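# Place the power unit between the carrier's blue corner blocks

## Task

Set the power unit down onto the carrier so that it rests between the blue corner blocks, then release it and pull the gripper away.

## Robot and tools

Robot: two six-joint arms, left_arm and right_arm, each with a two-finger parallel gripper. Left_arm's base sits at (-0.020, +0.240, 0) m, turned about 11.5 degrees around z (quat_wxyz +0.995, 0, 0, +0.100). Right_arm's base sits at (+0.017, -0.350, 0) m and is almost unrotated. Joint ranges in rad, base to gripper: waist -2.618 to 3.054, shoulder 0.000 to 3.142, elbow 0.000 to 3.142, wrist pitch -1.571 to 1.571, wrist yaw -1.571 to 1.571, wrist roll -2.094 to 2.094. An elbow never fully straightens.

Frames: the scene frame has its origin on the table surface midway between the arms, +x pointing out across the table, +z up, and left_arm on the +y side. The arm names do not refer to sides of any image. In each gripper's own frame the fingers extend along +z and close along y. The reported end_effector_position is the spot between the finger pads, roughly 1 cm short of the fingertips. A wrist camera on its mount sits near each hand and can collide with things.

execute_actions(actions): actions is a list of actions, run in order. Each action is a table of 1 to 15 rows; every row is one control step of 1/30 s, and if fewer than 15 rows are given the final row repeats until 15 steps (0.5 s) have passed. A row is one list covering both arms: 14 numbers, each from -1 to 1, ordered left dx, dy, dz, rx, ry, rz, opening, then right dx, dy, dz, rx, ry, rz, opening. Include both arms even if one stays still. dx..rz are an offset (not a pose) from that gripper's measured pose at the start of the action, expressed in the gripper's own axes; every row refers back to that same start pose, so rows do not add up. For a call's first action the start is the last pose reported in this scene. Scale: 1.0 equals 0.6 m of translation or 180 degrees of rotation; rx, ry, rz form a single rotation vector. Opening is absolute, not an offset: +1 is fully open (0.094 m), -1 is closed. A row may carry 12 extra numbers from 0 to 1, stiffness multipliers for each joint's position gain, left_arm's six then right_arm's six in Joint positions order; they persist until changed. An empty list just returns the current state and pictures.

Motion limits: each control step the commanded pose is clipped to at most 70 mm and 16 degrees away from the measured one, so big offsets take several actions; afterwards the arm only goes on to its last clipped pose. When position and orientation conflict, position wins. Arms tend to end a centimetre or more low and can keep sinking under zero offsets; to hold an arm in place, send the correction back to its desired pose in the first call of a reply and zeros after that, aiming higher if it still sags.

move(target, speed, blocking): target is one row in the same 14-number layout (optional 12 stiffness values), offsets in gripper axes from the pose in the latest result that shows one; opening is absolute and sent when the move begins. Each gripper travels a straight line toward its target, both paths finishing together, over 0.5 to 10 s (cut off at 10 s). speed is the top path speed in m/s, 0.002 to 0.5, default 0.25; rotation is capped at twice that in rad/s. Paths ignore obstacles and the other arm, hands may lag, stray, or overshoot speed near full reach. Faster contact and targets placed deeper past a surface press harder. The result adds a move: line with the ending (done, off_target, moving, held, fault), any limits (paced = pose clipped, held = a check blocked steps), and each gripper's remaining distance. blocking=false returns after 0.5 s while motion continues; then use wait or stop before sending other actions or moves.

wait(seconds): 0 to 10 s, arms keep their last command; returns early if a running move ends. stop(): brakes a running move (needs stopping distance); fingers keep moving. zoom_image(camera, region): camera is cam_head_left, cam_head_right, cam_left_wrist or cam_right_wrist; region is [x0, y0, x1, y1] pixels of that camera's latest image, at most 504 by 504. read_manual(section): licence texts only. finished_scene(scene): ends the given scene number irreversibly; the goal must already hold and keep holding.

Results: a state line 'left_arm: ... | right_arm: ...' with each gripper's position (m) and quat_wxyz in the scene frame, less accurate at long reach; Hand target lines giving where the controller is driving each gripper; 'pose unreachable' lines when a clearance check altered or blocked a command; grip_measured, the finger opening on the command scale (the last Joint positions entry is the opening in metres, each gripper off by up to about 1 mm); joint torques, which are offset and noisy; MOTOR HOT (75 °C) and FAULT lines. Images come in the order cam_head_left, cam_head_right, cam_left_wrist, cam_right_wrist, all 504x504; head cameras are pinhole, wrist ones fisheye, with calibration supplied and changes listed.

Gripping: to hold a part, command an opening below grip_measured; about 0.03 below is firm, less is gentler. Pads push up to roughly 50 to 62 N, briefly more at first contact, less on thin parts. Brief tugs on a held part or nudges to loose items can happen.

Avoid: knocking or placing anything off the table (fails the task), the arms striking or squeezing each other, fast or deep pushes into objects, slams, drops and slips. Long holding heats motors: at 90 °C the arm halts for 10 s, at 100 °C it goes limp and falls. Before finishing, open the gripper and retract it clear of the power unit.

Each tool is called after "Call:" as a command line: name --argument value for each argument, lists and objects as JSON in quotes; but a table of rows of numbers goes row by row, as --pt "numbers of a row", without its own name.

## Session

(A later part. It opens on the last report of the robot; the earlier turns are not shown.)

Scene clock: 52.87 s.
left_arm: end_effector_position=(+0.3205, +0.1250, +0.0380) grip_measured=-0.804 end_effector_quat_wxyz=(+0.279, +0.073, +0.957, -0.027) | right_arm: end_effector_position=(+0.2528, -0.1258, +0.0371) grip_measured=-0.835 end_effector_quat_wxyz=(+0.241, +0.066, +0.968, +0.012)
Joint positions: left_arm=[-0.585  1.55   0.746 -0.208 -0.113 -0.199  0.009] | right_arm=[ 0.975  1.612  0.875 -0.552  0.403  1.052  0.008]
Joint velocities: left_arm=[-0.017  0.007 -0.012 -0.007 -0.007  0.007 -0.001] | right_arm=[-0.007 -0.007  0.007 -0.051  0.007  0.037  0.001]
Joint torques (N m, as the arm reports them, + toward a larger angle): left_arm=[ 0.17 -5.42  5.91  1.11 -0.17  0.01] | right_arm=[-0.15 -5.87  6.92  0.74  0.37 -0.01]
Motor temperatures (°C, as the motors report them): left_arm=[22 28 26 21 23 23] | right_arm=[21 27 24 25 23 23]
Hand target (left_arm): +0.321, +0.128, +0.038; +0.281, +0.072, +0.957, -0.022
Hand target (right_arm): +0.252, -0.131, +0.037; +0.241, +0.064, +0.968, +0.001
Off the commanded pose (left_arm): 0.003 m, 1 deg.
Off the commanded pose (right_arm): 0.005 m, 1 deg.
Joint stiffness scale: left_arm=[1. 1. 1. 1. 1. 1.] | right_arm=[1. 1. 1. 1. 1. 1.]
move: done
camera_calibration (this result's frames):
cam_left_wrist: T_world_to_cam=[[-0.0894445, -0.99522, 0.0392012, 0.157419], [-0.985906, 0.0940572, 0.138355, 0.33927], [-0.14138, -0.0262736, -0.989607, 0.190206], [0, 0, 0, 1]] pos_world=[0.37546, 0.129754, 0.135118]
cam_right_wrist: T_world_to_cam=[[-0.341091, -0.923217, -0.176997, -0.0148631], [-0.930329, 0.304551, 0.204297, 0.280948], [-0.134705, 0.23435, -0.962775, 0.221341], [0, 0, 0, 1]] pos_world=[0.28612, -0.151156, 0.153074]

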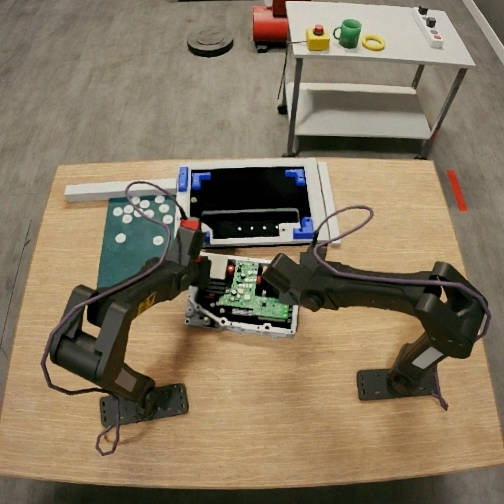

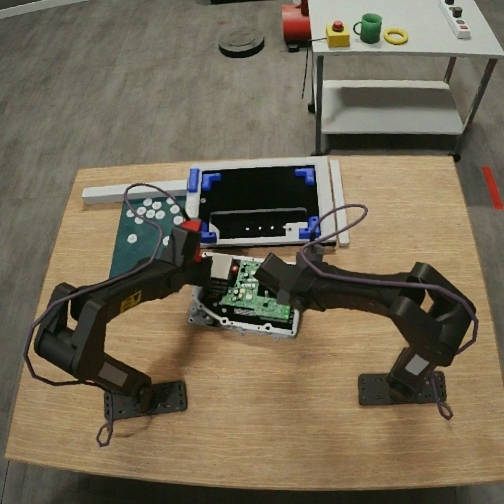

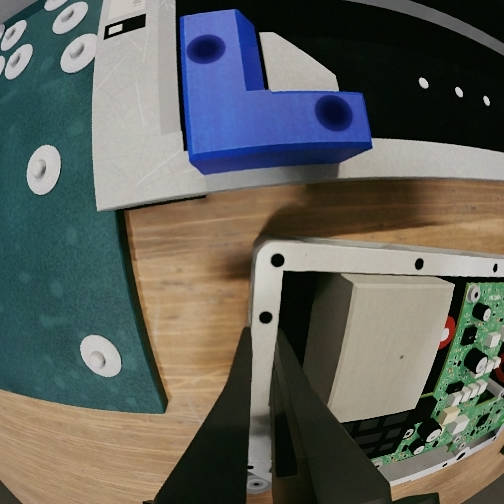

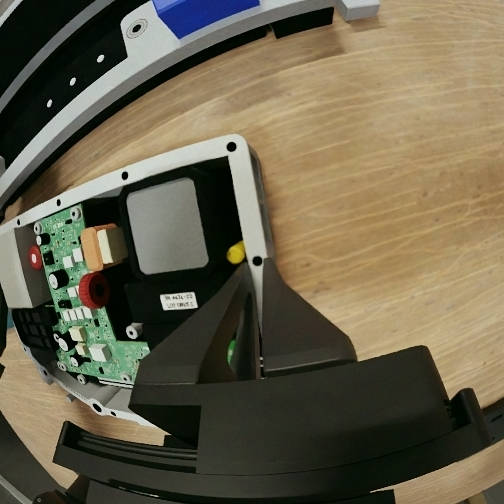

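Call:
move --target '[-0.085,0,-0.133,0,0,0,-1,-0.074,0.005,-0.14,0,0,0,-1]' --speed 0.07

Scene clock: 57.90 s.
left_arm: end_effector_position=(+0.2940, +0.1332, +0.0906) grip_measured=-0.797 end_effector_quat_wxyz=(+0.206, +0.059, +0.977, -0.017) | right_arm: end_effector_position=(+0.2511, -0.1230, +0.1255) grip_measured=-0.983 end_effector_quat_wxyz=(+0.234, +0.066, +0.970, +0.020)
Joint positions: left_arm=[-0.584  1.454  0.963 -0.674 -0.098 -0.244  0.01 ] | right_arm=[ 0.974  1.502  1.141 -0.921  0.382  1.052  0.001]
Joint velocities: left_arm=[-0.002  0.007  0.017 -0.022 -0.051  0.007 -0.001] | right_arm=[ 0.002 -0.022  0.007 -0.037 -0.022 -0.007 -0.002]
Joint torques (N m, as the arm reports them, + toward a larger angle): left_arm=[-0.09 -8.93 10.96  1.29 -0.27  0.38] | right_arm=[-0.63 -5.7   8.66  0.66  0.42 -0.06]
Motor temperatures (°C, as the motors report them): left_arm=[22 28 27 22 23 23] | right_arm=[21 27 25 25 23 23]
Hand target (left_arm): +0.318, +0.127, +0.134; +0.279, +0.072, +0.957, -0.026
Hand target (right_arm): +0.254, -0.128, +0.132; +0.241, +0.066, +0.968, +0.012
Off the commanded pose (left_arm): 0.050 m, 9 deg.
Off the commanded pose (right_arm): 0.008 m, 1 deg.
Joint stiffness scale: left_arm=[1. 1. 1. 1. 1. 1.] | right_arm=[1. 1. 1. 1. 1. 1.]
move: off_target (left_arm)
camera_calibration (this result's frames):
cam_left_wrist: T_world_to_cam=[[-0.051397, -0.998354, 0.0254398, 0.151588], [-0.956376, 0.0565393, 0.286614, 0.287949], [-0.287581, -0.00959891, -0.957708, 0.276671], [0, 0, 0, 1]] pos_world=[0.362744, 0.137714, 0.178583]
cam_right_wrist: T_world_to_cam=[[-0.339122, -0.921803, -0.187816, 0.00382676], [-0.928977, 0.296663, 0.221343, 0.257014], [-0.148317, 0.249539, -0.956939, 0.310134], [0, 0, 0, 1]] pos_world=[0.286056, -0.15011, 0.24061]

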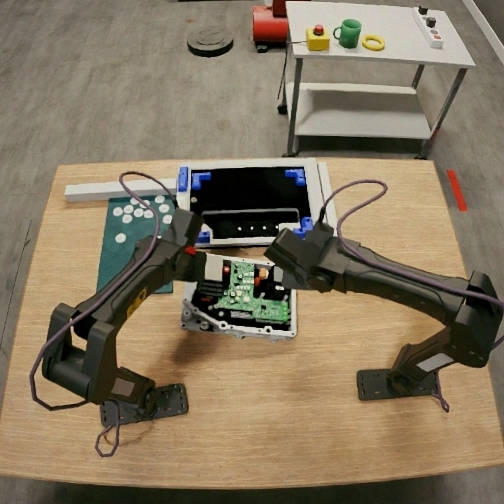

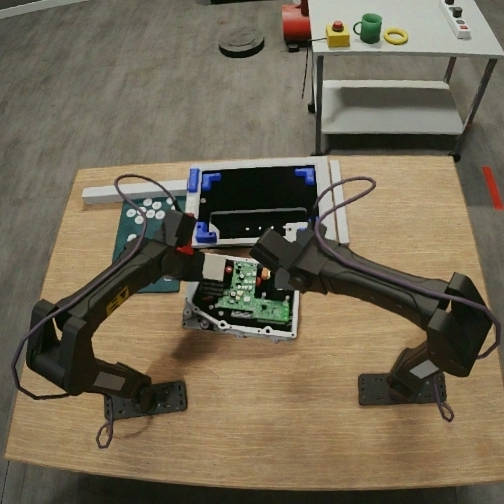

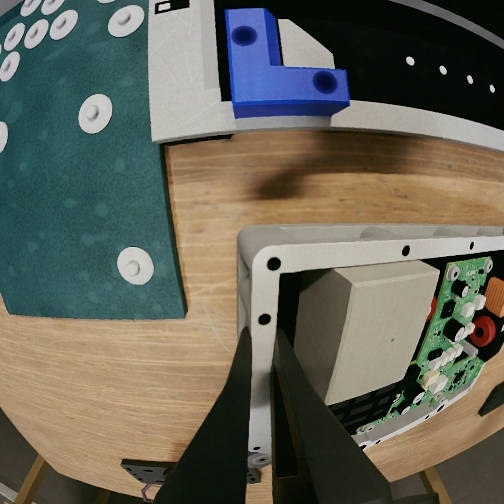

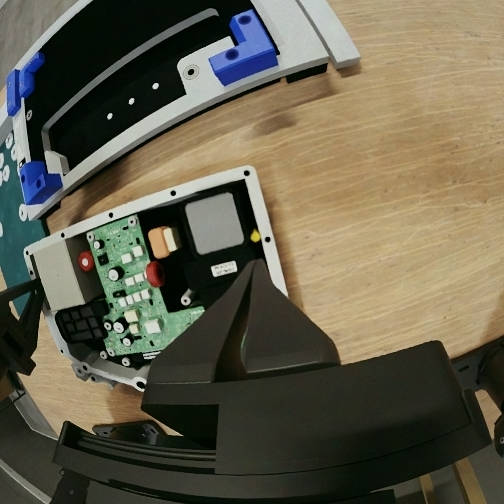

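Call:
move --target '[0.015,0,0.085,0,-0.045,0,-1,0.1,0,0.05,0.015,0,0,-0.5]' --speed 0.04

Call:
move --target '[0,0,0,0,0,0,-0.55,0,0,0,0,0,0,-0.5]'

Scene clock: 64.27 s.
left_arm: end_effector_position=(+0.2965, +0.1343, +0.0403) grip_measured=-0.799 end_effector_quat_wxyz=(+0.251, +0.062, +0.966, -0.021) | right_arm: end_effector_position=(+0.2122, -0.1121, +0.0791) grip_measured=-0.502 end_effector_quat_wxyz=(+0.230, +0.070, +0.971, +0.007)
Joint positions: left_arm=[-0.588  1.477  0.724 -0.32  -0.116 -0.229  0.009] | right_arm=[ 1.122  1.543  1.001 -0.832  0.423  1.222  0.023]
Joint velocities: left_arm=[-0.012 -0.027 -0.032 -0.007 -0.051  0.022 -0.001] | right_arm=[ 0.007 -0.017 -0.002 -0.051 -0.037  0.007 -0.001]
Joint torques (N m, as the arm reports them, + toward a larger angle): left_arm=[-0.65 -4.08  5.05  1.67 -0.3  -0.08] | right_arm=[ 0.55 -4.69  5.75  0.82  0.46  0.12]
Motor temperatures (°C, as the motors report them): left_arm=[22 29 28 23 23 23] | right_arm=[21 27 26 25 23 23]
Hand target (left_arm): +0.305, +0.132, +0.041; +0.274, +0.058, +0.960, -0.021
Hand target (right_arm): +0.212, -0.115, +0.073; +0.235, +0.070, +0.969, -0.003
Off the commanded pose (left_arm): 0.010 m, 3 deg.
Off the commanded pose (right_arm): 0.008 m, 1 deg.
Joint stiffness scale: left_arm=[1. 1. 1. 1. 1. 1.] | right_arm=[1. 1. 1. 1. 1. 1.]
move: off_target (left_arm)
camera_calibration (this result's frames):
cam_left_wrist: T_world_to_cam=[[-0.063044, -0.997456, 0.0332638, 0.157076], [-0.978033, 0.0683832, 0.196914, 0.313109], [-0.198688, -0.0201189, -0.979856, 0.205121], [0, 0, 0, 1]] pos_world=[0.356889, 0.139392, 0.134108]
cam_right_wrist: T_world_to_cam=[[-0.353266, -0.921114, -0.16356, -0.00688908], [-0.922484, 0.313889, 0.224713, 0.228149], [-0.155647, 0.230265, -0.9606, 0.25692], [0, 0, 0, 1]] pos_world=[0.248019, -0.137119, 0.194403]

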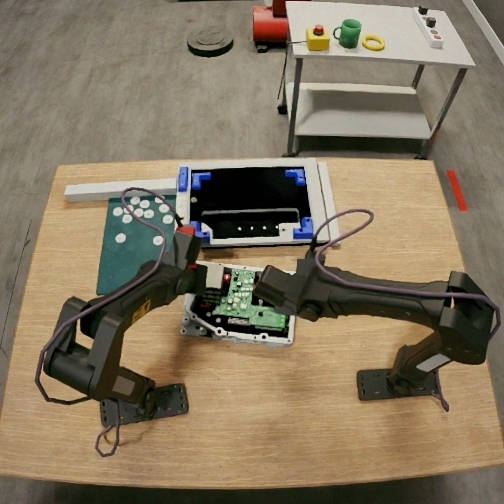

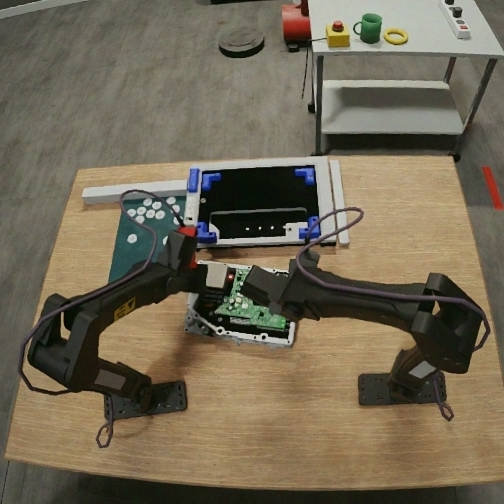

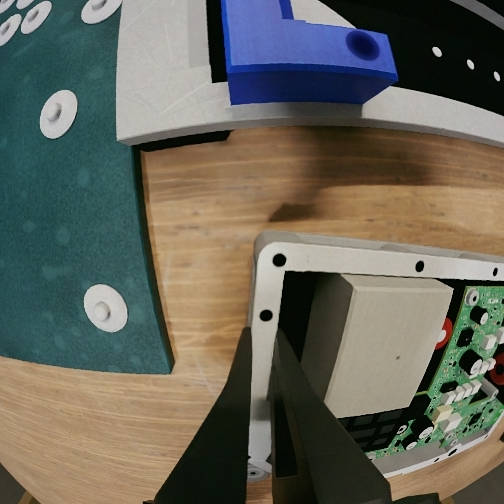

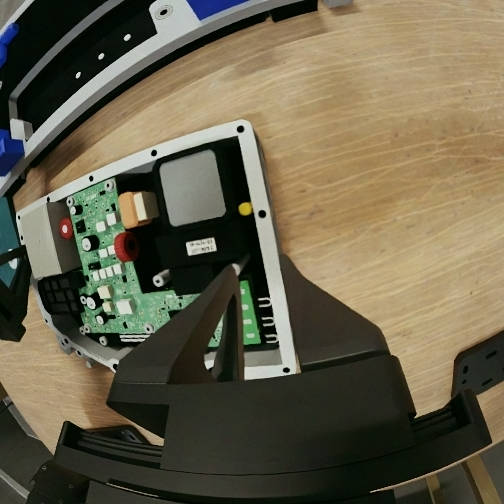

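Scene clock: 64.77 s.
left_arm: end_effector_position=(+0.2962, +0.1344, +0.0401) grip_measured=-0.553 end_effector_quat_wxyz=(+0.250, +0.063, +0.966, -0.021) | right_arm: end_effector_position=(+0.2122, -0.1121, +0.0791) grip_measured=-0.502 end_effector_quat_wxyz=(+0.230, +0.070, +0.971, +0.007)
Joint positions: left_arm=[-0.588  1.477  0.724 -0.322 -0.116 -0.229  0.021] | right_arm=[ 1.122  1.543  1.001 -0.832  0.423  1.222  0.023]
Joint velocities: left_arm=[-0.002  0.022  0.002  0.037 -0.037 -0.037 -0.   ] | right_arm=[-0.017 -0.022  0.002  0.022 -0.066 -0.007 -0.   ]
Joint torques (N m, as the arm reports them, + toward a larger angle): left_arm=[ 0.01 -4.93  6.07  1.04 -0.06 -0.02] | right_arm=[-0.07 -5.5   7.18  0.75  0.26  0.01]
Motor temperatures (°C, as the motors report them): left_arm=[22 28 28 23 23 23] | right_arm=[21 27 26 25 23 23]
Hand target (left_arm): +0.296, +0.134, +0.040; +0.251, +0.063, +0.966, -0.021
Hand target (right_arm): +0.212, -0.112, +0.079; +0.229, +0.070, +0.971, +0.007
Off the commanded pose (left_arm): 0.000 m, 0 deg.
Off the commanded pose (right_arm): 0.000 m, 0 deg.
Joint stiffness scale: left_arm=[1. 1. 1. 1. 1. 1.] | right_arm=[1. 1. 1. 1. 1. 1.]
move: done
camera_calibration (this result's frames):
cam_left_wrist: T_world_to_cam=[[-0.0636641, -0.997445, 0.0324077, 0.157404], [-0.977719, 0.0688482, 0.198307, 0.312624], [-0.200031, -0.0190606, -0.979604, 0.205132], [0, 0, 0, 1]] pos_world=[0.356712, 0.139388, 0.133851]
cam_right_wrist: T_world_to_cam=[[-0.353266, -0.921114, -0.16356, -0.00688908], [-0.922484, 0.313889, 0.224713, 0.228149], [-0.155647, 0.230265, -0.9606, 0.25692], [0, 0, 0, 1]] pos_world=[0.248019, -0.137119, 0.194403]

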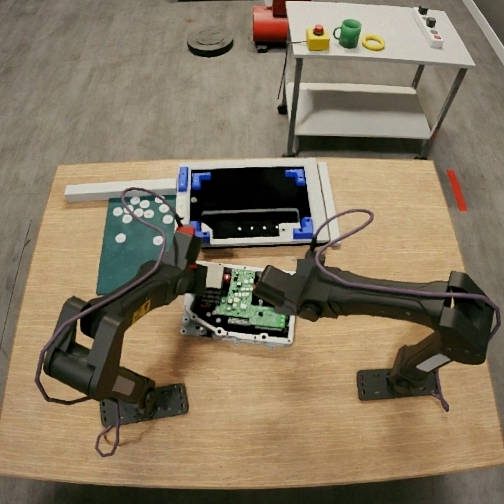

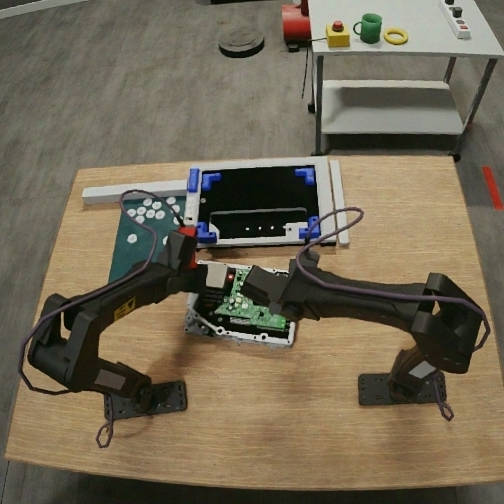

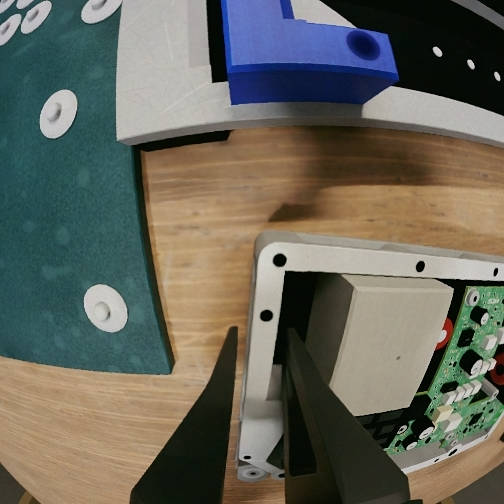

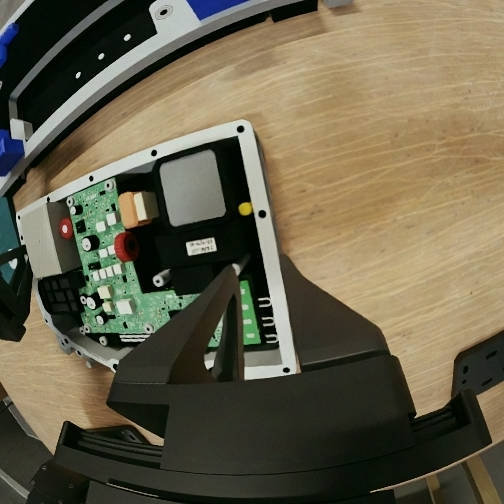

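Call:
move --target '[0.035,0.006,0.017,0,-0.025,0,-0.55,0.077,-0.022,0.077,0.012,0,0,-0.5]' --speed 0.04

Scene clock: 69.87 s.
left_arm: end_effector_position=(+0.2989, +0.1384, +0.0319) grip_measured=-0.553 end_effector_quat_wxyz=(+0.309, +0.054, +0.949, -0.027) | right_arm: end_effector_position=(+0.1960, -0.1147, +0.0288) grip_measured=-0.502 end_effector_quat_wxyz=(+0.236, +0.079, +0.969, +0.002)
Joint positions: left_arm=[-0.588  1.442  0.578 -0.089 -0.142 -0.229  0.021] | right_arm=[ 1.185  1.609  0.847 -0.649  0.451  1.309  0.023]
Joint velocities: left_arm=[ 0.002  0.012 -0.017 -0.095  0.007  0.066 -0.001] | right_arm=[ 0.007 -0.002 -0.007 -0.022 -0.022  0.022  0.001]
Joint torques (N m, as the arm reports them, + toward a larger angle): left_arm=[-1.09 -5.16  3.6   0.91 -0.06 -0.02] | right_arm=[ 0.89 -4.47  4.6   0.73  0.27  0.09]
Motor temperatures (°C, as the motors report them): left_arm=[22 28 28 23 23 23] | right_arm=[21 26 26 25 23 23]
Hand target (left_arm): +0.284, +0.140, +0.021; +0.288, +0.062, +0.955, -0.023
Hand target (right_arm): +0.190, -0.120, +0.018; +0.230, +0.074, +0.970, -0.011
Off the commanded pose (left_arm): 0.019 m, 3 deg.
Off the commanded pose (right_arm): 0.014 m, 2 deg.
Joint stiffness scale: left_arm=[1. 1. 1. 1. 1. 1.] | right_arm=[1. 1. 1. 1. 1. 1.]
move: off_target (left_arm, right_arm)
camera_calibration (this result's frames):
cam_left_wrist: T_world_to_cam=[[-0.0542925, -0.997244, 0.0505614, 0.158411], [-0.995367, 0.0580753, 0.076626, 0.327285], [-0.0793512, -0.0461669, -0.995777, 0.165934], [0, 0, 0, 1]] pos_world=[0.347536, 0.146627, 0.132145]
cam_right_wrist: T_world_to_cam=[[-0.369295, -0.915043, -0.162225, -0.0194057], [-0.918824, 0.333368, 0.211251, 0.227267], [-0.139223, 0.227071, -0.963875, 0.203203], [0, 0, 0, 1]] pos_world=[0.229943, -0.139662, 0.144704]

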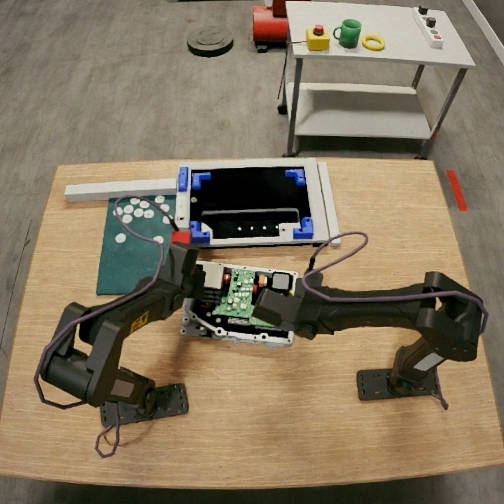

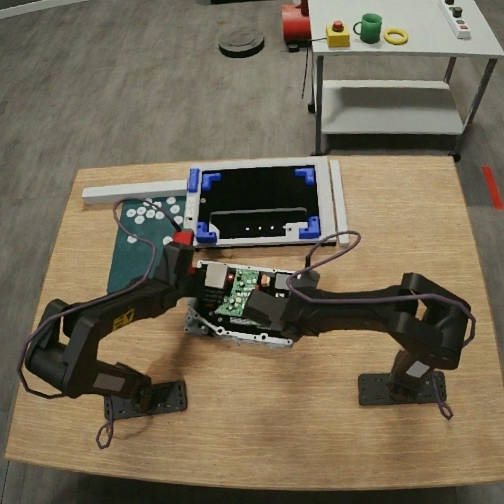

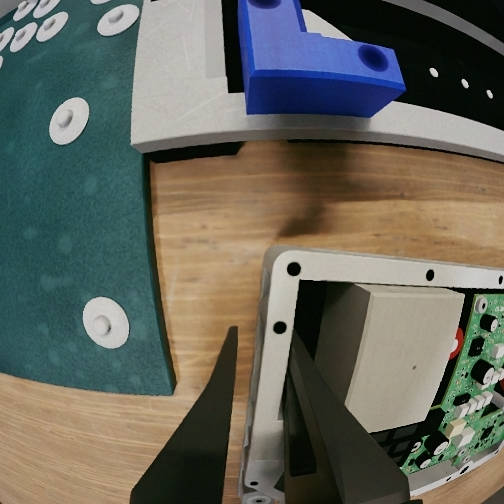

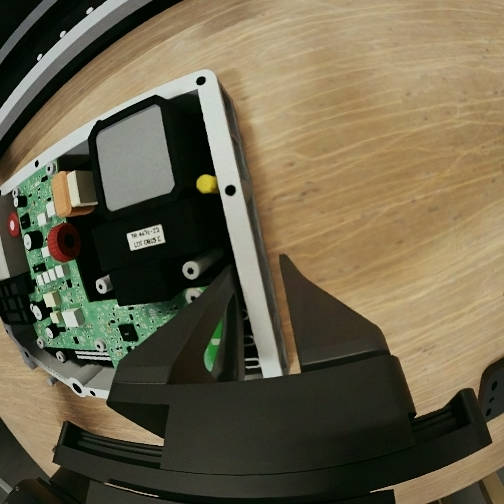

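Close and lift with sag compensation.

Call:
move --target '[0,-0.008,0,0,0,0,-1,0,0.01,0,0,0,0,-1]'

Call:
move --target '[-0.16,0,-0.16,0,-0.04,0,-1,-0.12,0.02,-0.19,0,-0.03,0,-1]' --speed 0.05

Scene clock: 73.23 s.
left_arm: end_effector_position=(+0.2984, +0.1340, +0.0323) grip_measured=-0.805 end_effector_quat_wxyz=(+0.310, +0.059, +0.948, -0.034) | right_arm: end_effector_position=(+0.1969, -0.1114, +0.0289) grip_measured=-0.805 end_effector_quat_wxyz=(+0.237, +0.081, +0.968, +0.009)
Joint positions: left_arm=[-0.595  1.442  0.578 -0.084 -0.131 -0.228  0.009] | right_arm=[ 1.185  1.611  0.847 -0.634  0.448  1.311  0.009]
Joint velocities: left_arm=[ 0.002 -0.012  0.007  0.066  0.007 -0.007 -0.   ] | right_arm=[-0.017 -0.012  0.002  0.007 -0.037 -0.051 -0.001]
Joint torques (N m, as the arm reports them, + toward a larger angle): left_arm=[-1.07 -4.06  6.24  1.13 -0.31 -0.19] | right_arm=[ 0.42 -4.28  8.57  0.5   0.32  0.05]
Motor temperatures (°C, as the motors report them): left_arm=[22 27 27 23 23 23] | right_arm=[21 26 26 25 23 23]
Hand target (left_arm): +0.298, +0.134, +0.032; +0.310, +0.054, +0.949, -0.028
Hand target (right_arm): +0.197, -0.109, +0.029; +0.236, +0.079, +0.969, +0.002
Off the commanded pose (left_arm): 0.000 m, 1 deg.
Off the commanded pose (right_arm): 0.003 m, 1 deg.
Joint stiffness scale: left_arm=[1. 1. 1. 1. 1. 1.] | right_arm=[1. 1. 1. 1. 1. 1.]
move: done
camera_calibration (this result's frames):
cam_left_wrist: T_world_to_cam=[[-0.0685111, -0.995852, 0.059874, 0.157749], [-0.994504, 0.0729343, 0.0751098, 0.324799], [-0.0791652, -0.0543991, -0.995376, 0.167083], [0, 0, 0, 1]] pos_world=[0.347049, 0.142495, 0.13247]
cam_right_wrist: T_world_to_cam=[[-0.36994, -0.912047, -0.176961, -0.0151446], [-0.919034, 0.331348, 0.213507, 0.226717], [-0.136093, 0.241618, -0.960781, 0.203556], [0, 0, 0, 1]] pos_world=[0.23046, -0.138117, 0.144487]

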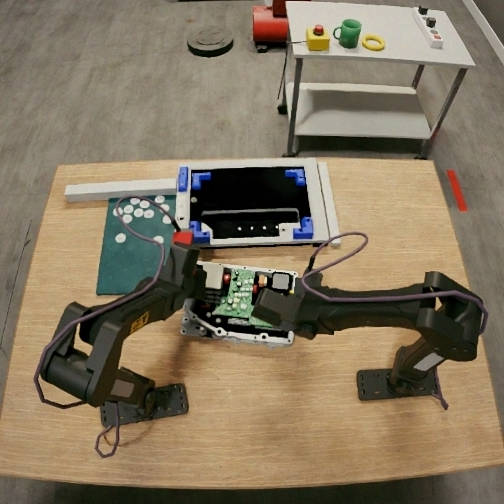

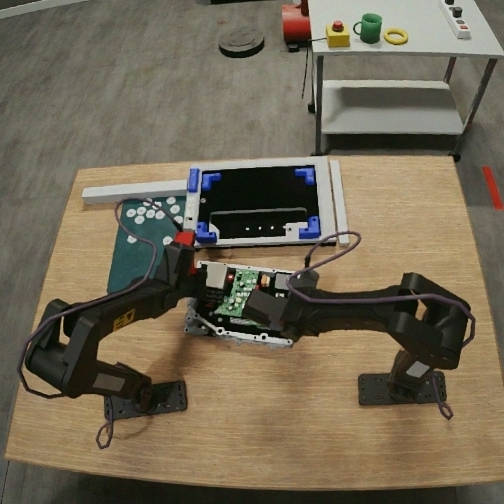

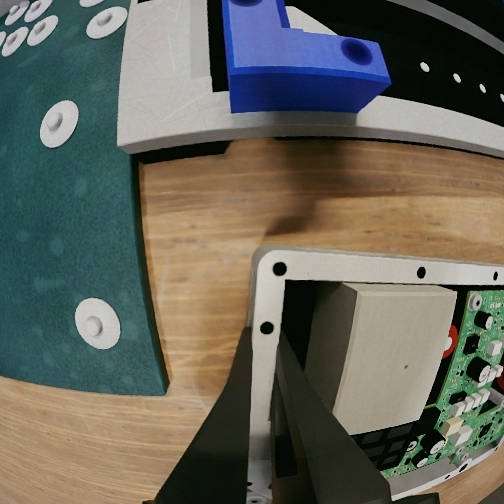

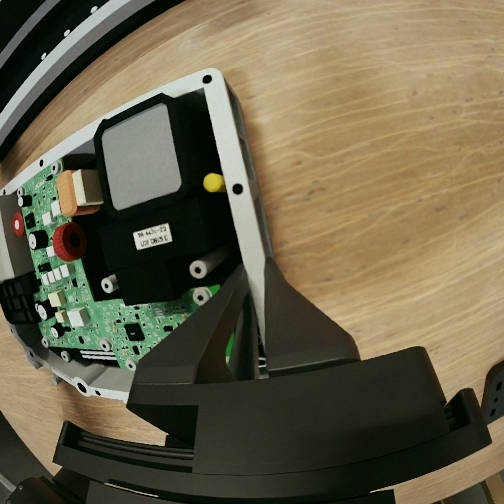

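Scene clock: 76.30 s.
left_arm: end_effector_position=(+0.2918, +0.1339, +0.1206) grip_measured=-0.805 end_effector_quat_wxyz=(+0.294, +0.058, +0.953, -0.039) | right_arm: end_effector_position=(+0.1952, -0.1109, +0.1271) grip_measured=-0.805 end_effector_quat_wxyz=(+0.228, +0.071, +0.971, -0.018)
Joint positions: left_arm=[-0.592  1.273  0.853 -0.558 -0.111 -0.235  0.009] | right_arm=[ 1.19   1.537  1.194 -1.114  0.447  1.31   0.009]
Joint velocities: left_arm=[-0.007  0.002  0.007  0.066  0.051  0.051 -0.001] | right_arm=[ 0.002 -0.002  0.002 -0.007 -0.022 -0.051 -0.001]
Joint torques (N m, as the arm reports them, + toward a larger angle): left_arm=[ 0.79 -7.04 11.77  1.65 -0.55  0.27] | right_arm=[ 0.33 -8.67 11.65  0.36  1.26  0.04]
Motor temperatures (°C, as the motors report them): left_arm=[22 27 28 23 23 23] | right_arm=[21 27 27 25 23 23]
Hand target (left_arm): +0.316, +0.136, +0.168; +0.368, +0.055, +0.927, -0.036
Hand target (right_arm): +0.210, -0.109, +0.162; +0.281, +0.083, +0.956, +0.007
Off the commanded pose (left_arm): 0.053 m, 9 deg.
Off the commanded pose (right_arm): 0.039 m, 7 deg.
Joint stiffness scale: left_arm=[1. 1. 1. 1. 1. 1.] | right_arm=[1. 1. 1. 1. 1. 1.]
move: off_target (left_arm, right_arm)
camera_calibration (this result's frames):
cam_left_wrist: T_world_to_cam=[[-0.0685124, -0.995157, 0.0704941, 0.150573], [-0.991147, 0.0759503, 0.108896, 0.306222], [-0.113723, -0.0624094, -0.99155, 0.265152], [0, 0, 0, 1]] pos_world=[0.343981, 0.143134, 0.21895]
cam_right_wrist: T_world_to_cam=[[-0.367054, -0.922733, -0.117621, -0.00720839], [-0.916362, 0.336963, 0.216186, 0.20378], [-0.159848, 0.187136, -0.969241, 0.2972], [0, 0, 0, 1]] pos_world=[0.231597, -0.130934, 0.243156]

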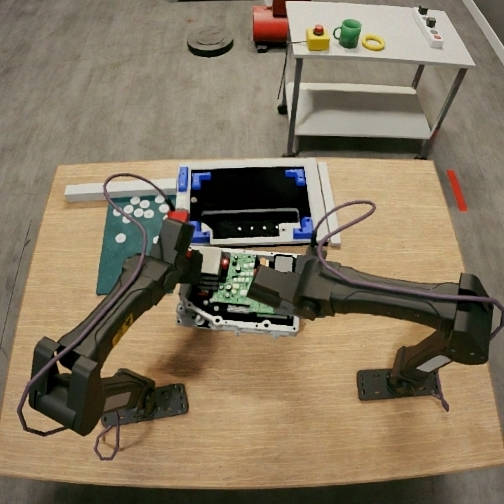

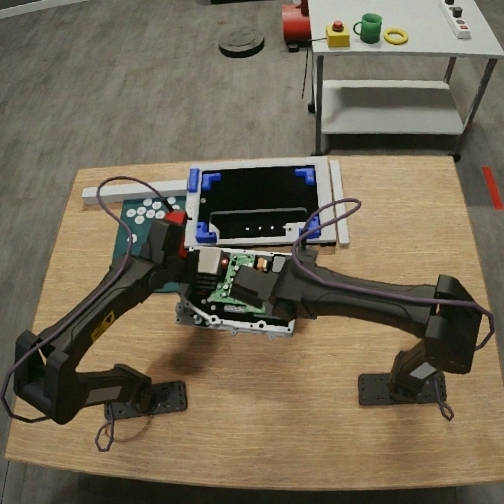

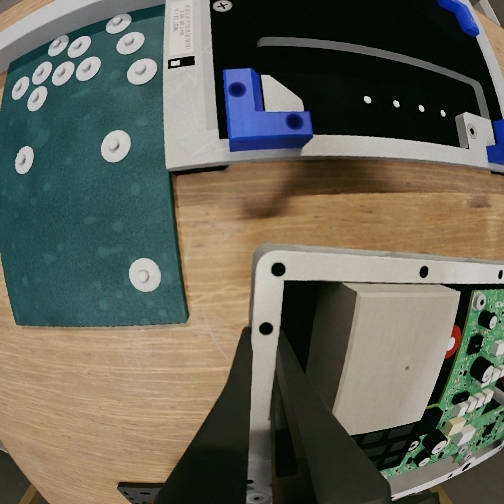

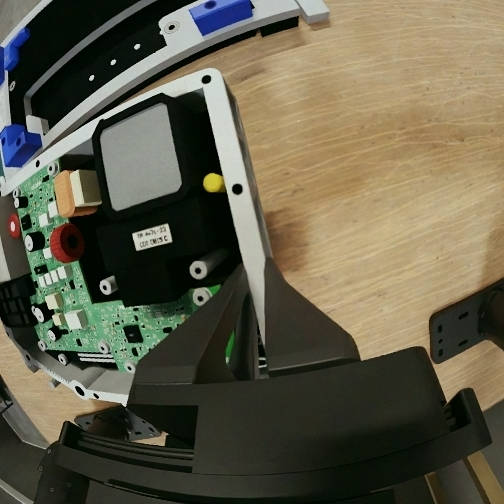

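Call:
execute_actions --actions '[[[-0.111,0.01,-0.028,-0.008,-0.055,-0.012,-1,-0.097,0.006,-0.026,-0.02,-0.04,-0.013,-1]],[[-0.111,0.01,-0.028,-0.008,-0.055,-0.012,-1,-0.097,0.006,-0.026,-0.02,-0.04,-0.013,-1]],[[-0.111,0.01,-0.028,-0.008,-0.055,-0.012,-1,-0.097,0.006,-0.026,-0.02,-0.04,-0.013,-1]],[[-0.111,0.01,-0.028,-0.008,-0.055,-0.012,-1,-0.097,0.006,-0.026,-0.02,-0.04,-0.013,-1]]]'

Scene clock: 86.87 s.
left_arm: end_effector_position=(+0.3444, +0.1428, +0.1506) grip_measured=-0.805 end_effector_quat_wxyz=(+0.315, -0.030, +0.948, -0.039) | right_arm: end_effector_position=(+0.2920, -0.1161, +0.1572) grip_measured=-0.805 end_effector_quat_wxyz=(+0.248, -0.028, +0.968, +0.021)
Joint positions: left_arm=[-0.531  1.419  1.06  -0.58  -0.143 -0.347  0.009] | right_arm=[ 0.868  1.552  1.295 -0.932  0.337  0.742  0.009]
Joint velocities: left_arm=[ 0.002 -0.007  0.007 -0.007  0.007  0.007  0.001] | right_arm=[-0.007 -0.012 -0.002  0.037 -0.022  0.066  0.001]
Joint torques (N m, as the arm reports them, + toward a larger angle): left_arm=[ 1.58 -6.96 11.88  1.85 -0.71  0.31] | right_arm=[-1.14 -7.94 11.85  1.46  0.8  -0.45]
Motor temperatures (°C, as the motors report them): left_arm=[22 28 31 24 24 23] | right_arm=[21 28 31 25 24 23]
Hand target (left_arm): +0.371, +0.152, +0.198; +0.391, -0.036, +0.919, -0.030
Hand target (right_arm): +0.311, -0.113, +0.192; +0.303, -0.030, +0.952, +0.035
Off the commanded pose (left_arm): 0.057 m, 9 deg.
Off the commanded pose (right_arm): 0.041 m, 7 deg.
Joint stiffness scale: left_arm=[1. 1. 1. 1. 1. 1.] | right_arm=[1. 1. 1. 1. 1. 1.]
camera_calibration (this result's frames):
cam_left_wrist: T_world_to_cam=[[0.0959802, -0.987567, 0.124495, 0.095025], [-0.993522, -0.0874035, 0.0726257, 0.384011], [-0.0608414, -0.13066, -0.989559, 0.292669], [0, 0, 0, 1]] pos_world=[0.390209, 0.165648, 0.249894]
cam_right_wrist: T_world_to_cam=[[-0.159353, -0.975227, -0.153421, -0.0340228], [-0.974842, 0.130909, 0.180402, 0.286498], [-0.155849, 0.178309, -0.971554, 0.341041], [0, 0, 0, 1]] pos_world=[0.327019, -0.131496, 0.274435]

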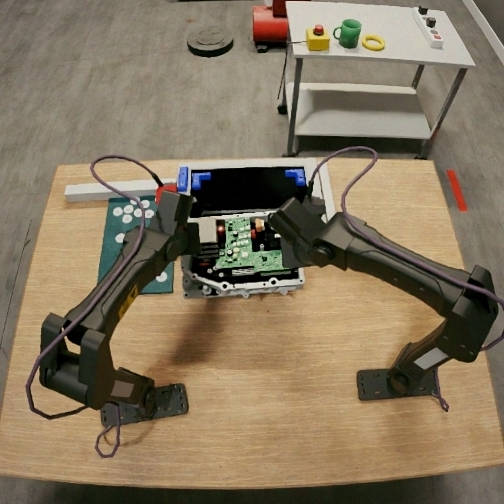

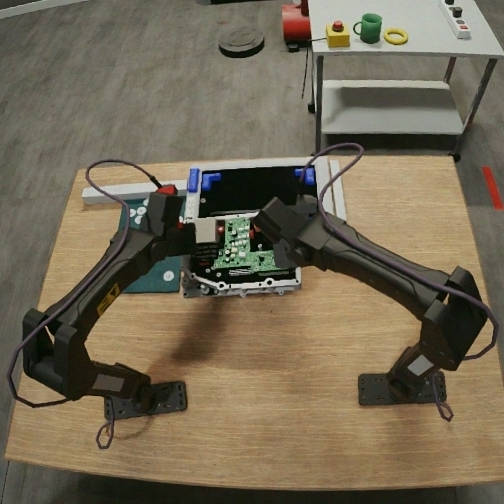

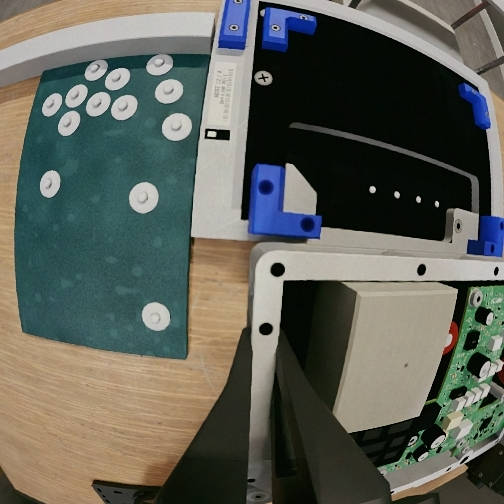

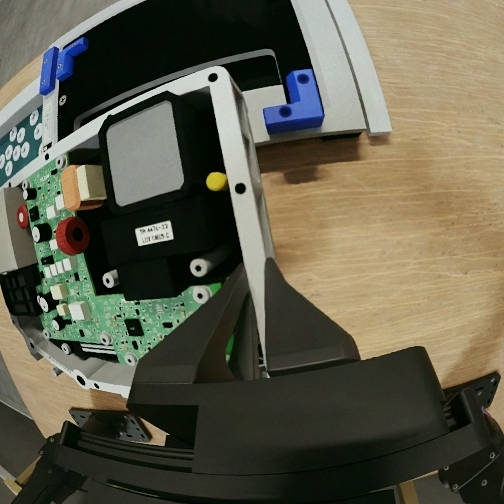

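Call:
execute_actions --actions '[[[-0.122,-0.015,-0.002,-0.015,-0.05,0,-1,-0.097,-0.012,-0.01,-0.005,-0.036,0,-1]],[[-0.122,-0.015,-0.002,-0.015,-0.05,0,-1,-0.097,-0.012,-0.01,-0.005,-0.036,0,-1]],[[-0.122,-0.015,-0.002,-0.015,-0.05,0,-1,-0.097,-0.012,-0.01,-0.005,-0.036,0,-1]],[[-0.122,-0.015,-0.002,-0.015,-0.05,0,-1,-0.097,-0.012,-0.01,-0.005,-0.036,0,-1]]]'

Scene clock: 93.33 s.
left_arm: end_effector_position=(+0.4566, +0.0994, +0.1111) grip_measured=-0.803 end_effector_quat_wxyz=(+0.270, -0.023, +0.962, -0.006) | right_arm: end_effector_position=(+0.4012, -0.1605, +0.1177) grip_measured=-0.805 end_effector_quat_wxyz=(+0.203, -0.016, +0.979, -0.008)
Joint positions: left_arm=[-0.555  1.978  1.592 -0.666 -0.183 -0.354  0.009] | right_arm=[ 0.546  1.846  1.504 -0.879  0.215  0.473  0.009]
Joint velocities: left_arm=[-0.002 -0.012  0.002 -0.051 -0.051 -0.022 -0.   ] | right_arm=[-0.002  0.002  0.012 -0.037 -0.081 -0.022  0.001]
Joint torques (N m, as the arm reports them, + toward a larger angle): left_arm=[  0.14 -12.54  11.9    1.52  -1.23   0.16] | right_arm=[  0.3  -11.58  12.38   1.47   0.55  -0.26]
Motor temperatures (°C, as the motors report them): left_arm=[22 28 33 25 24 23] | right_arm=[21 29 32 26 24 23]
Hand target (left_arm): +0.483, +0.108, +0.168; +0.353, -0.038, +0.935, +0.012
Hand target (right_arm): +0.421, -0.154, +0.162; +0.270, -0.019, +0.963, +0.008
Off the commanded pose (left_arm): 0.064 m, 11 deg.
Off the commanded pose (right_arm): 0.050 m, 8 deg.
Joint stiffness scale: left_arm=[1. 1. 1. 1. 1. 1.] | right_arm=[1. 1. 1. 1. 1. 1.]
camera_calibration (this result's frames):
cam_left_wrist: T_world_to_cam=[[0.109135, -0.992772, 0.0499335, 0.0491327], [-0.981945, -0.0998643, 0.16066, 0.48075], [-0.154512, -0.0665657, -0.985746, 0.290749], [0, 0, 0, 1]] pos_world=[0.511632, 0.116141, 0.206914]
cam_right_wrist: T_world_to_cam=[[-0.206374, -0.974694, -0.0859114, -0.0550501], [-0.94874, 0.17785, 0.261269, 0.393452], [-0.239378, 0.135427, -0.961435, 0.35307], [0, 0, 0, 1]] pos_world=[0.44644, -0.171447, 0.231928]

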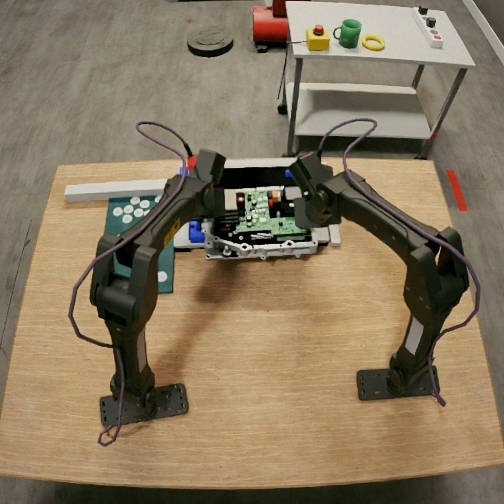

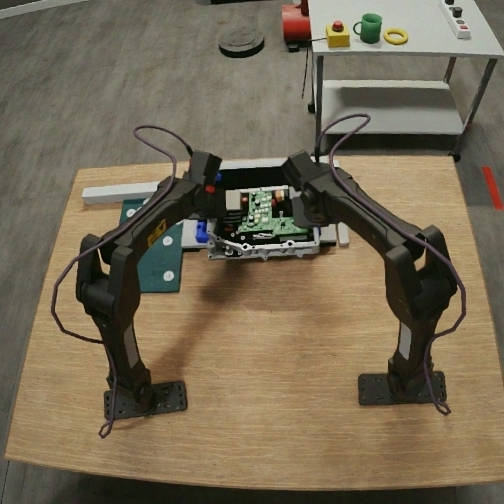

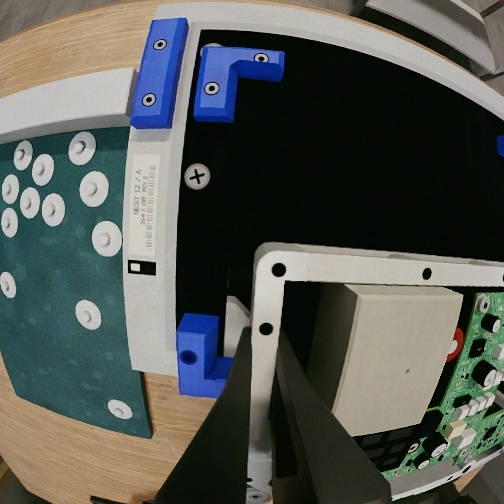

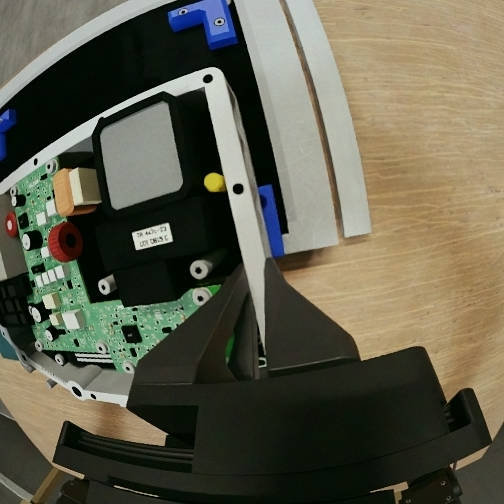

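Call:
execute_actions --actions '[[[-0.113,0.015,-0.057,0,-0.062,0,-1,-0.09,0.022,-0.055,-0.008,-0.048,0,-1]],[[-0.113,0.015,-0.057,0,-0.062,0,-1,-0.09,0.022,-0.055,-0.008,-0.048,0,-1]],[[-0.113,0.015,-0.057,0,-0.062,0,-1,-0.09,0.022,-0.055,-0.008,-0.048,0,-1]]]'

Scene clock: 102.57 s.
left_arm: end_effector_position=(+0.4809, +0.1287, +0.1375) grip_measured=-0.803 end_effector_quat_wxyz=(+0.298, -0.038, +0.954, -0.010) | right_arm: end_effector_position=(+0.4352, -0.1335, +0.1409) grip_measured=-0.805 end_effector_quat_wxyz=(+0.209, -0.029, +0.977, -0.004)
Joint positions: left_arm=[-0.476  1.978  1.665 -0.672 -0.16  -0.309  0.009] | right_arm=[ 0.557  1.999  1.8   -1.005  0.213  0.456  0.009]
Joint velocities: left_arm=[-0.007 -0.012 -0.022  0.022 -0.022  0.081  0.   ] | right_arm=[-0.012 -0.007 -0.002 -0.022 -0.022 -0.051 -0.002]
Joint torques (N m, as the arm reports them, + toward a larger angle): left_arm=[  0.24 -12.73  11.89   1.78  -0.64   0.37] | right_arm=[  0.04 -12.34  12.66   1.51   0.61  -0.12]
Motor temperatures (°C, as the motors report them): left_arm=[22 34 34 25 24 23] | right_arm=[21 32 34 26 23 23]
Hand target (left_arm): +0.504, +0.132, +0.197; +0.380, -0.034, +0.924, -0.005
Hand target (right_arm): +0.455, -0.129, +0.187; +0.279, -0.023, +0.960, +0.010
Off the commanded pose (left_arm): 0.065 m, 10 deg.
Off the commanded pose (right_arm): 0.051 m, 9 deg.
Joint stiffness scale: left_arm=[1. 1. 1. 1. 1. 1.] | right_arm=[1. 1. 1. 1. 1. 1.]
camera_calibration (this result's frames):
cam_left_wrist: T_world_to_cam=[[0.132958, -0.988539, 0.0714982, 0.0592287], [-0.986512, -0.125045, 0.10563, 0.516244], [-0.095479, -0.0845782, -0.991832, 0.297245], [0, 0, 0, 1]] pos_world=[0.529787, 0.148244, 0.236052]
cam_right_wrist: T_world_to_cam=[[-0.178465, -0.979729, -0.0909982, -0.0318143], [-0.956413, 0.151002, 0.249947, 0.416148], [-0.231139, 0.131639, -0.963974, 0.376105], [0, 0, 0, 1]] pos_world=[0.479264, -0.143519, 0.255646]

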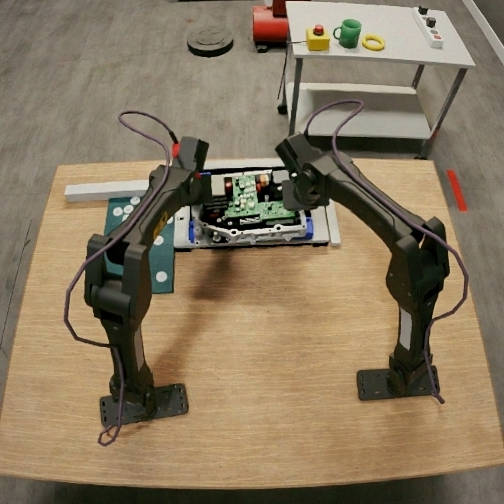

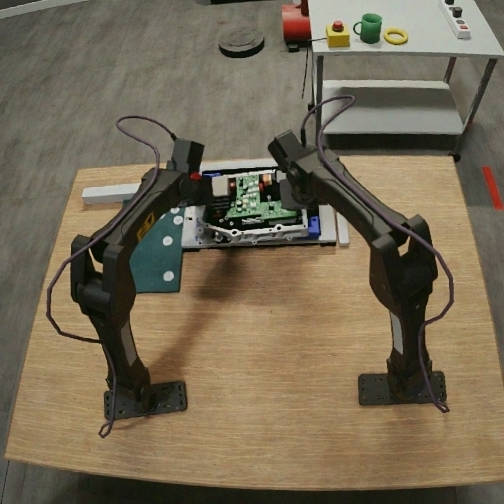

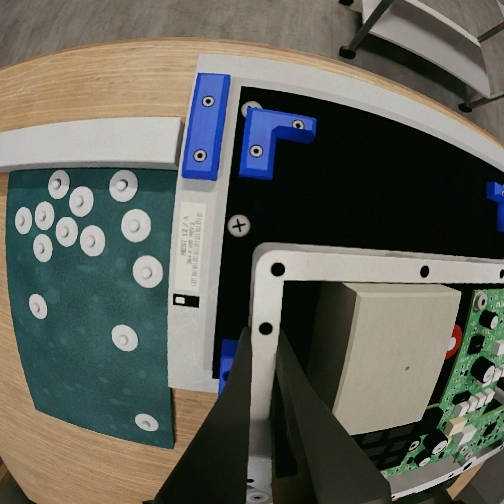

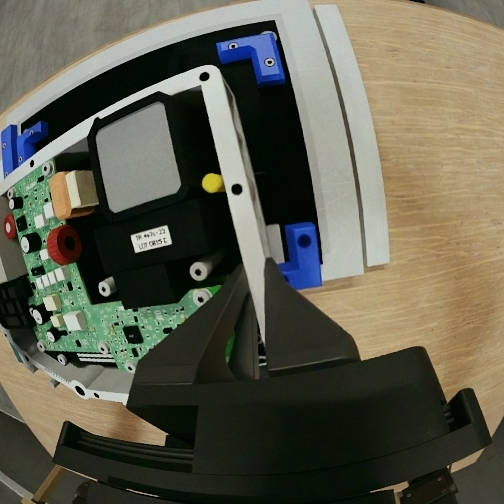

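Call:
execute_actions --actions '[[[-0.119,-0.01,-0.025,0,-0.062,0,-1,-0.091,-0.003,-0.032,-0.008,-0.052,0,-1]],[[-0.119,-0.01,-0.025,0,-0.062,0,-1,-0.091,-0.003,-0.032,-0.008,-0.052,0,-1]],[[-0.119,-0.01,-0.025,0,-0.062,0,-1,-0.091,-0.003,-0.032,-0.008,-0.052,0,-1]]]'

Scene clock: 107.67 s.
left_arm: end_effector_position=(+0.5249, +0.1137, +0.1014) grip_measured=-0.803 end_effector_quat_wxyz=(+0.288, -0.034, +0.957, -0.014) | right_arm: end_effector_position=(+0.4748, -0.1478, +0.1072) grip_measured=-0.805 end_effector_quat_wxyz=(+0.203, -0.031, +0.979, -0.014)
Joint positions: left_arm=[-0.476  2.197  1.865 -0.67  -0.144 -0.304  0.009] | right_arm=[ 0.485  2.132  1.87  -0.948  0.199  0.383  0.009]
Joint velocities: left_arm=[-0.002 -0.017  0.002 -0.037  0.022 -0.037 -0.001] | right_arm=[-0.002 -0.007 -0.012 -0.022 -0.007  0.022 -0.   ]
Joint torques (N m, as the arm reports them, + toward a larger angle): left_arm=[  0.44 -14.81  12.13   1.84  -0.78   0.26] | right_arm=[ -0.29 -14.36  12.43   1.7    0.48  -0.3 ]
Motor temperatures (°C, as the motors report them): left_arm=[22 36 34 26 24 23] | right_arm=[21 34 35 27 23 23]
Hand target (left_arm): +0.553, +0.120, +0.170; +0.382, -0.040, +0.923, -0.008
Hand target (right_arm): +0.499, -0.142, +0.161; +0.283, -0.033, +0.959, +0.004
Off the commanded pose (left_arm): 0.076 m, 12 deg.
Off the commanded pose (right_arm): 0.060 m, 10 deg.
Joint stiffness scale: left_arm=[1. 1. 1. 1. 1. 1.] | right_arm=[1. 1. 1. 1. 1. 1.]
camera_calibration (this result's frames):
cam_left_wrist: T_world_to_cam=[[0.122496, -0.989694, 0.0741726, 0.0465111], [-0.985564, -0.112503, 0.126516, 0.557566], [-0.116868, -0.0885995, -0.989188, 0.275718], [0, 0, 0, 1]] pos_world=[0.576042, 0.133188, 0.198746]
cam_right_wrist: T_world_to_cam=[[-0.179235, -0.981399, -0.068782, -0.0440895], [-0.953258, 0.155958, 0.258797, 0.462924], [-0.243256, 0.111952, -0.96348, 0.357475], [0, 0, 0, 1]] pos_world=[0.520341, -0.155486, 0.221585]

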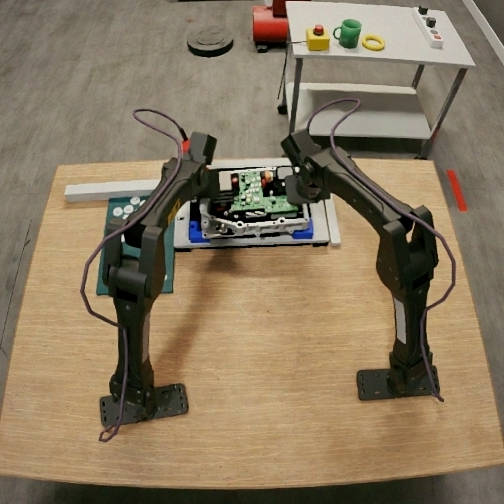

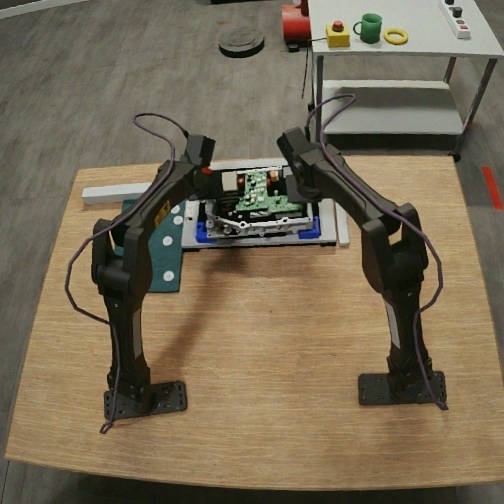

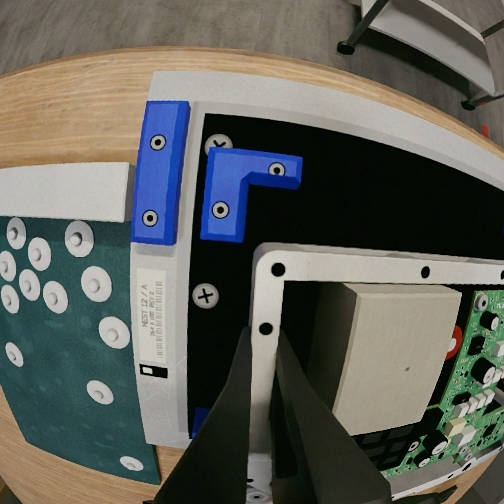

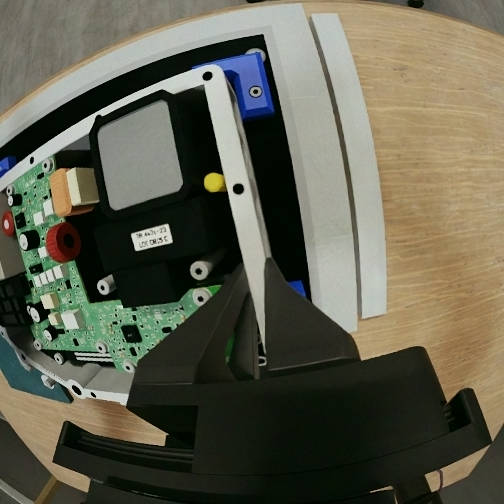

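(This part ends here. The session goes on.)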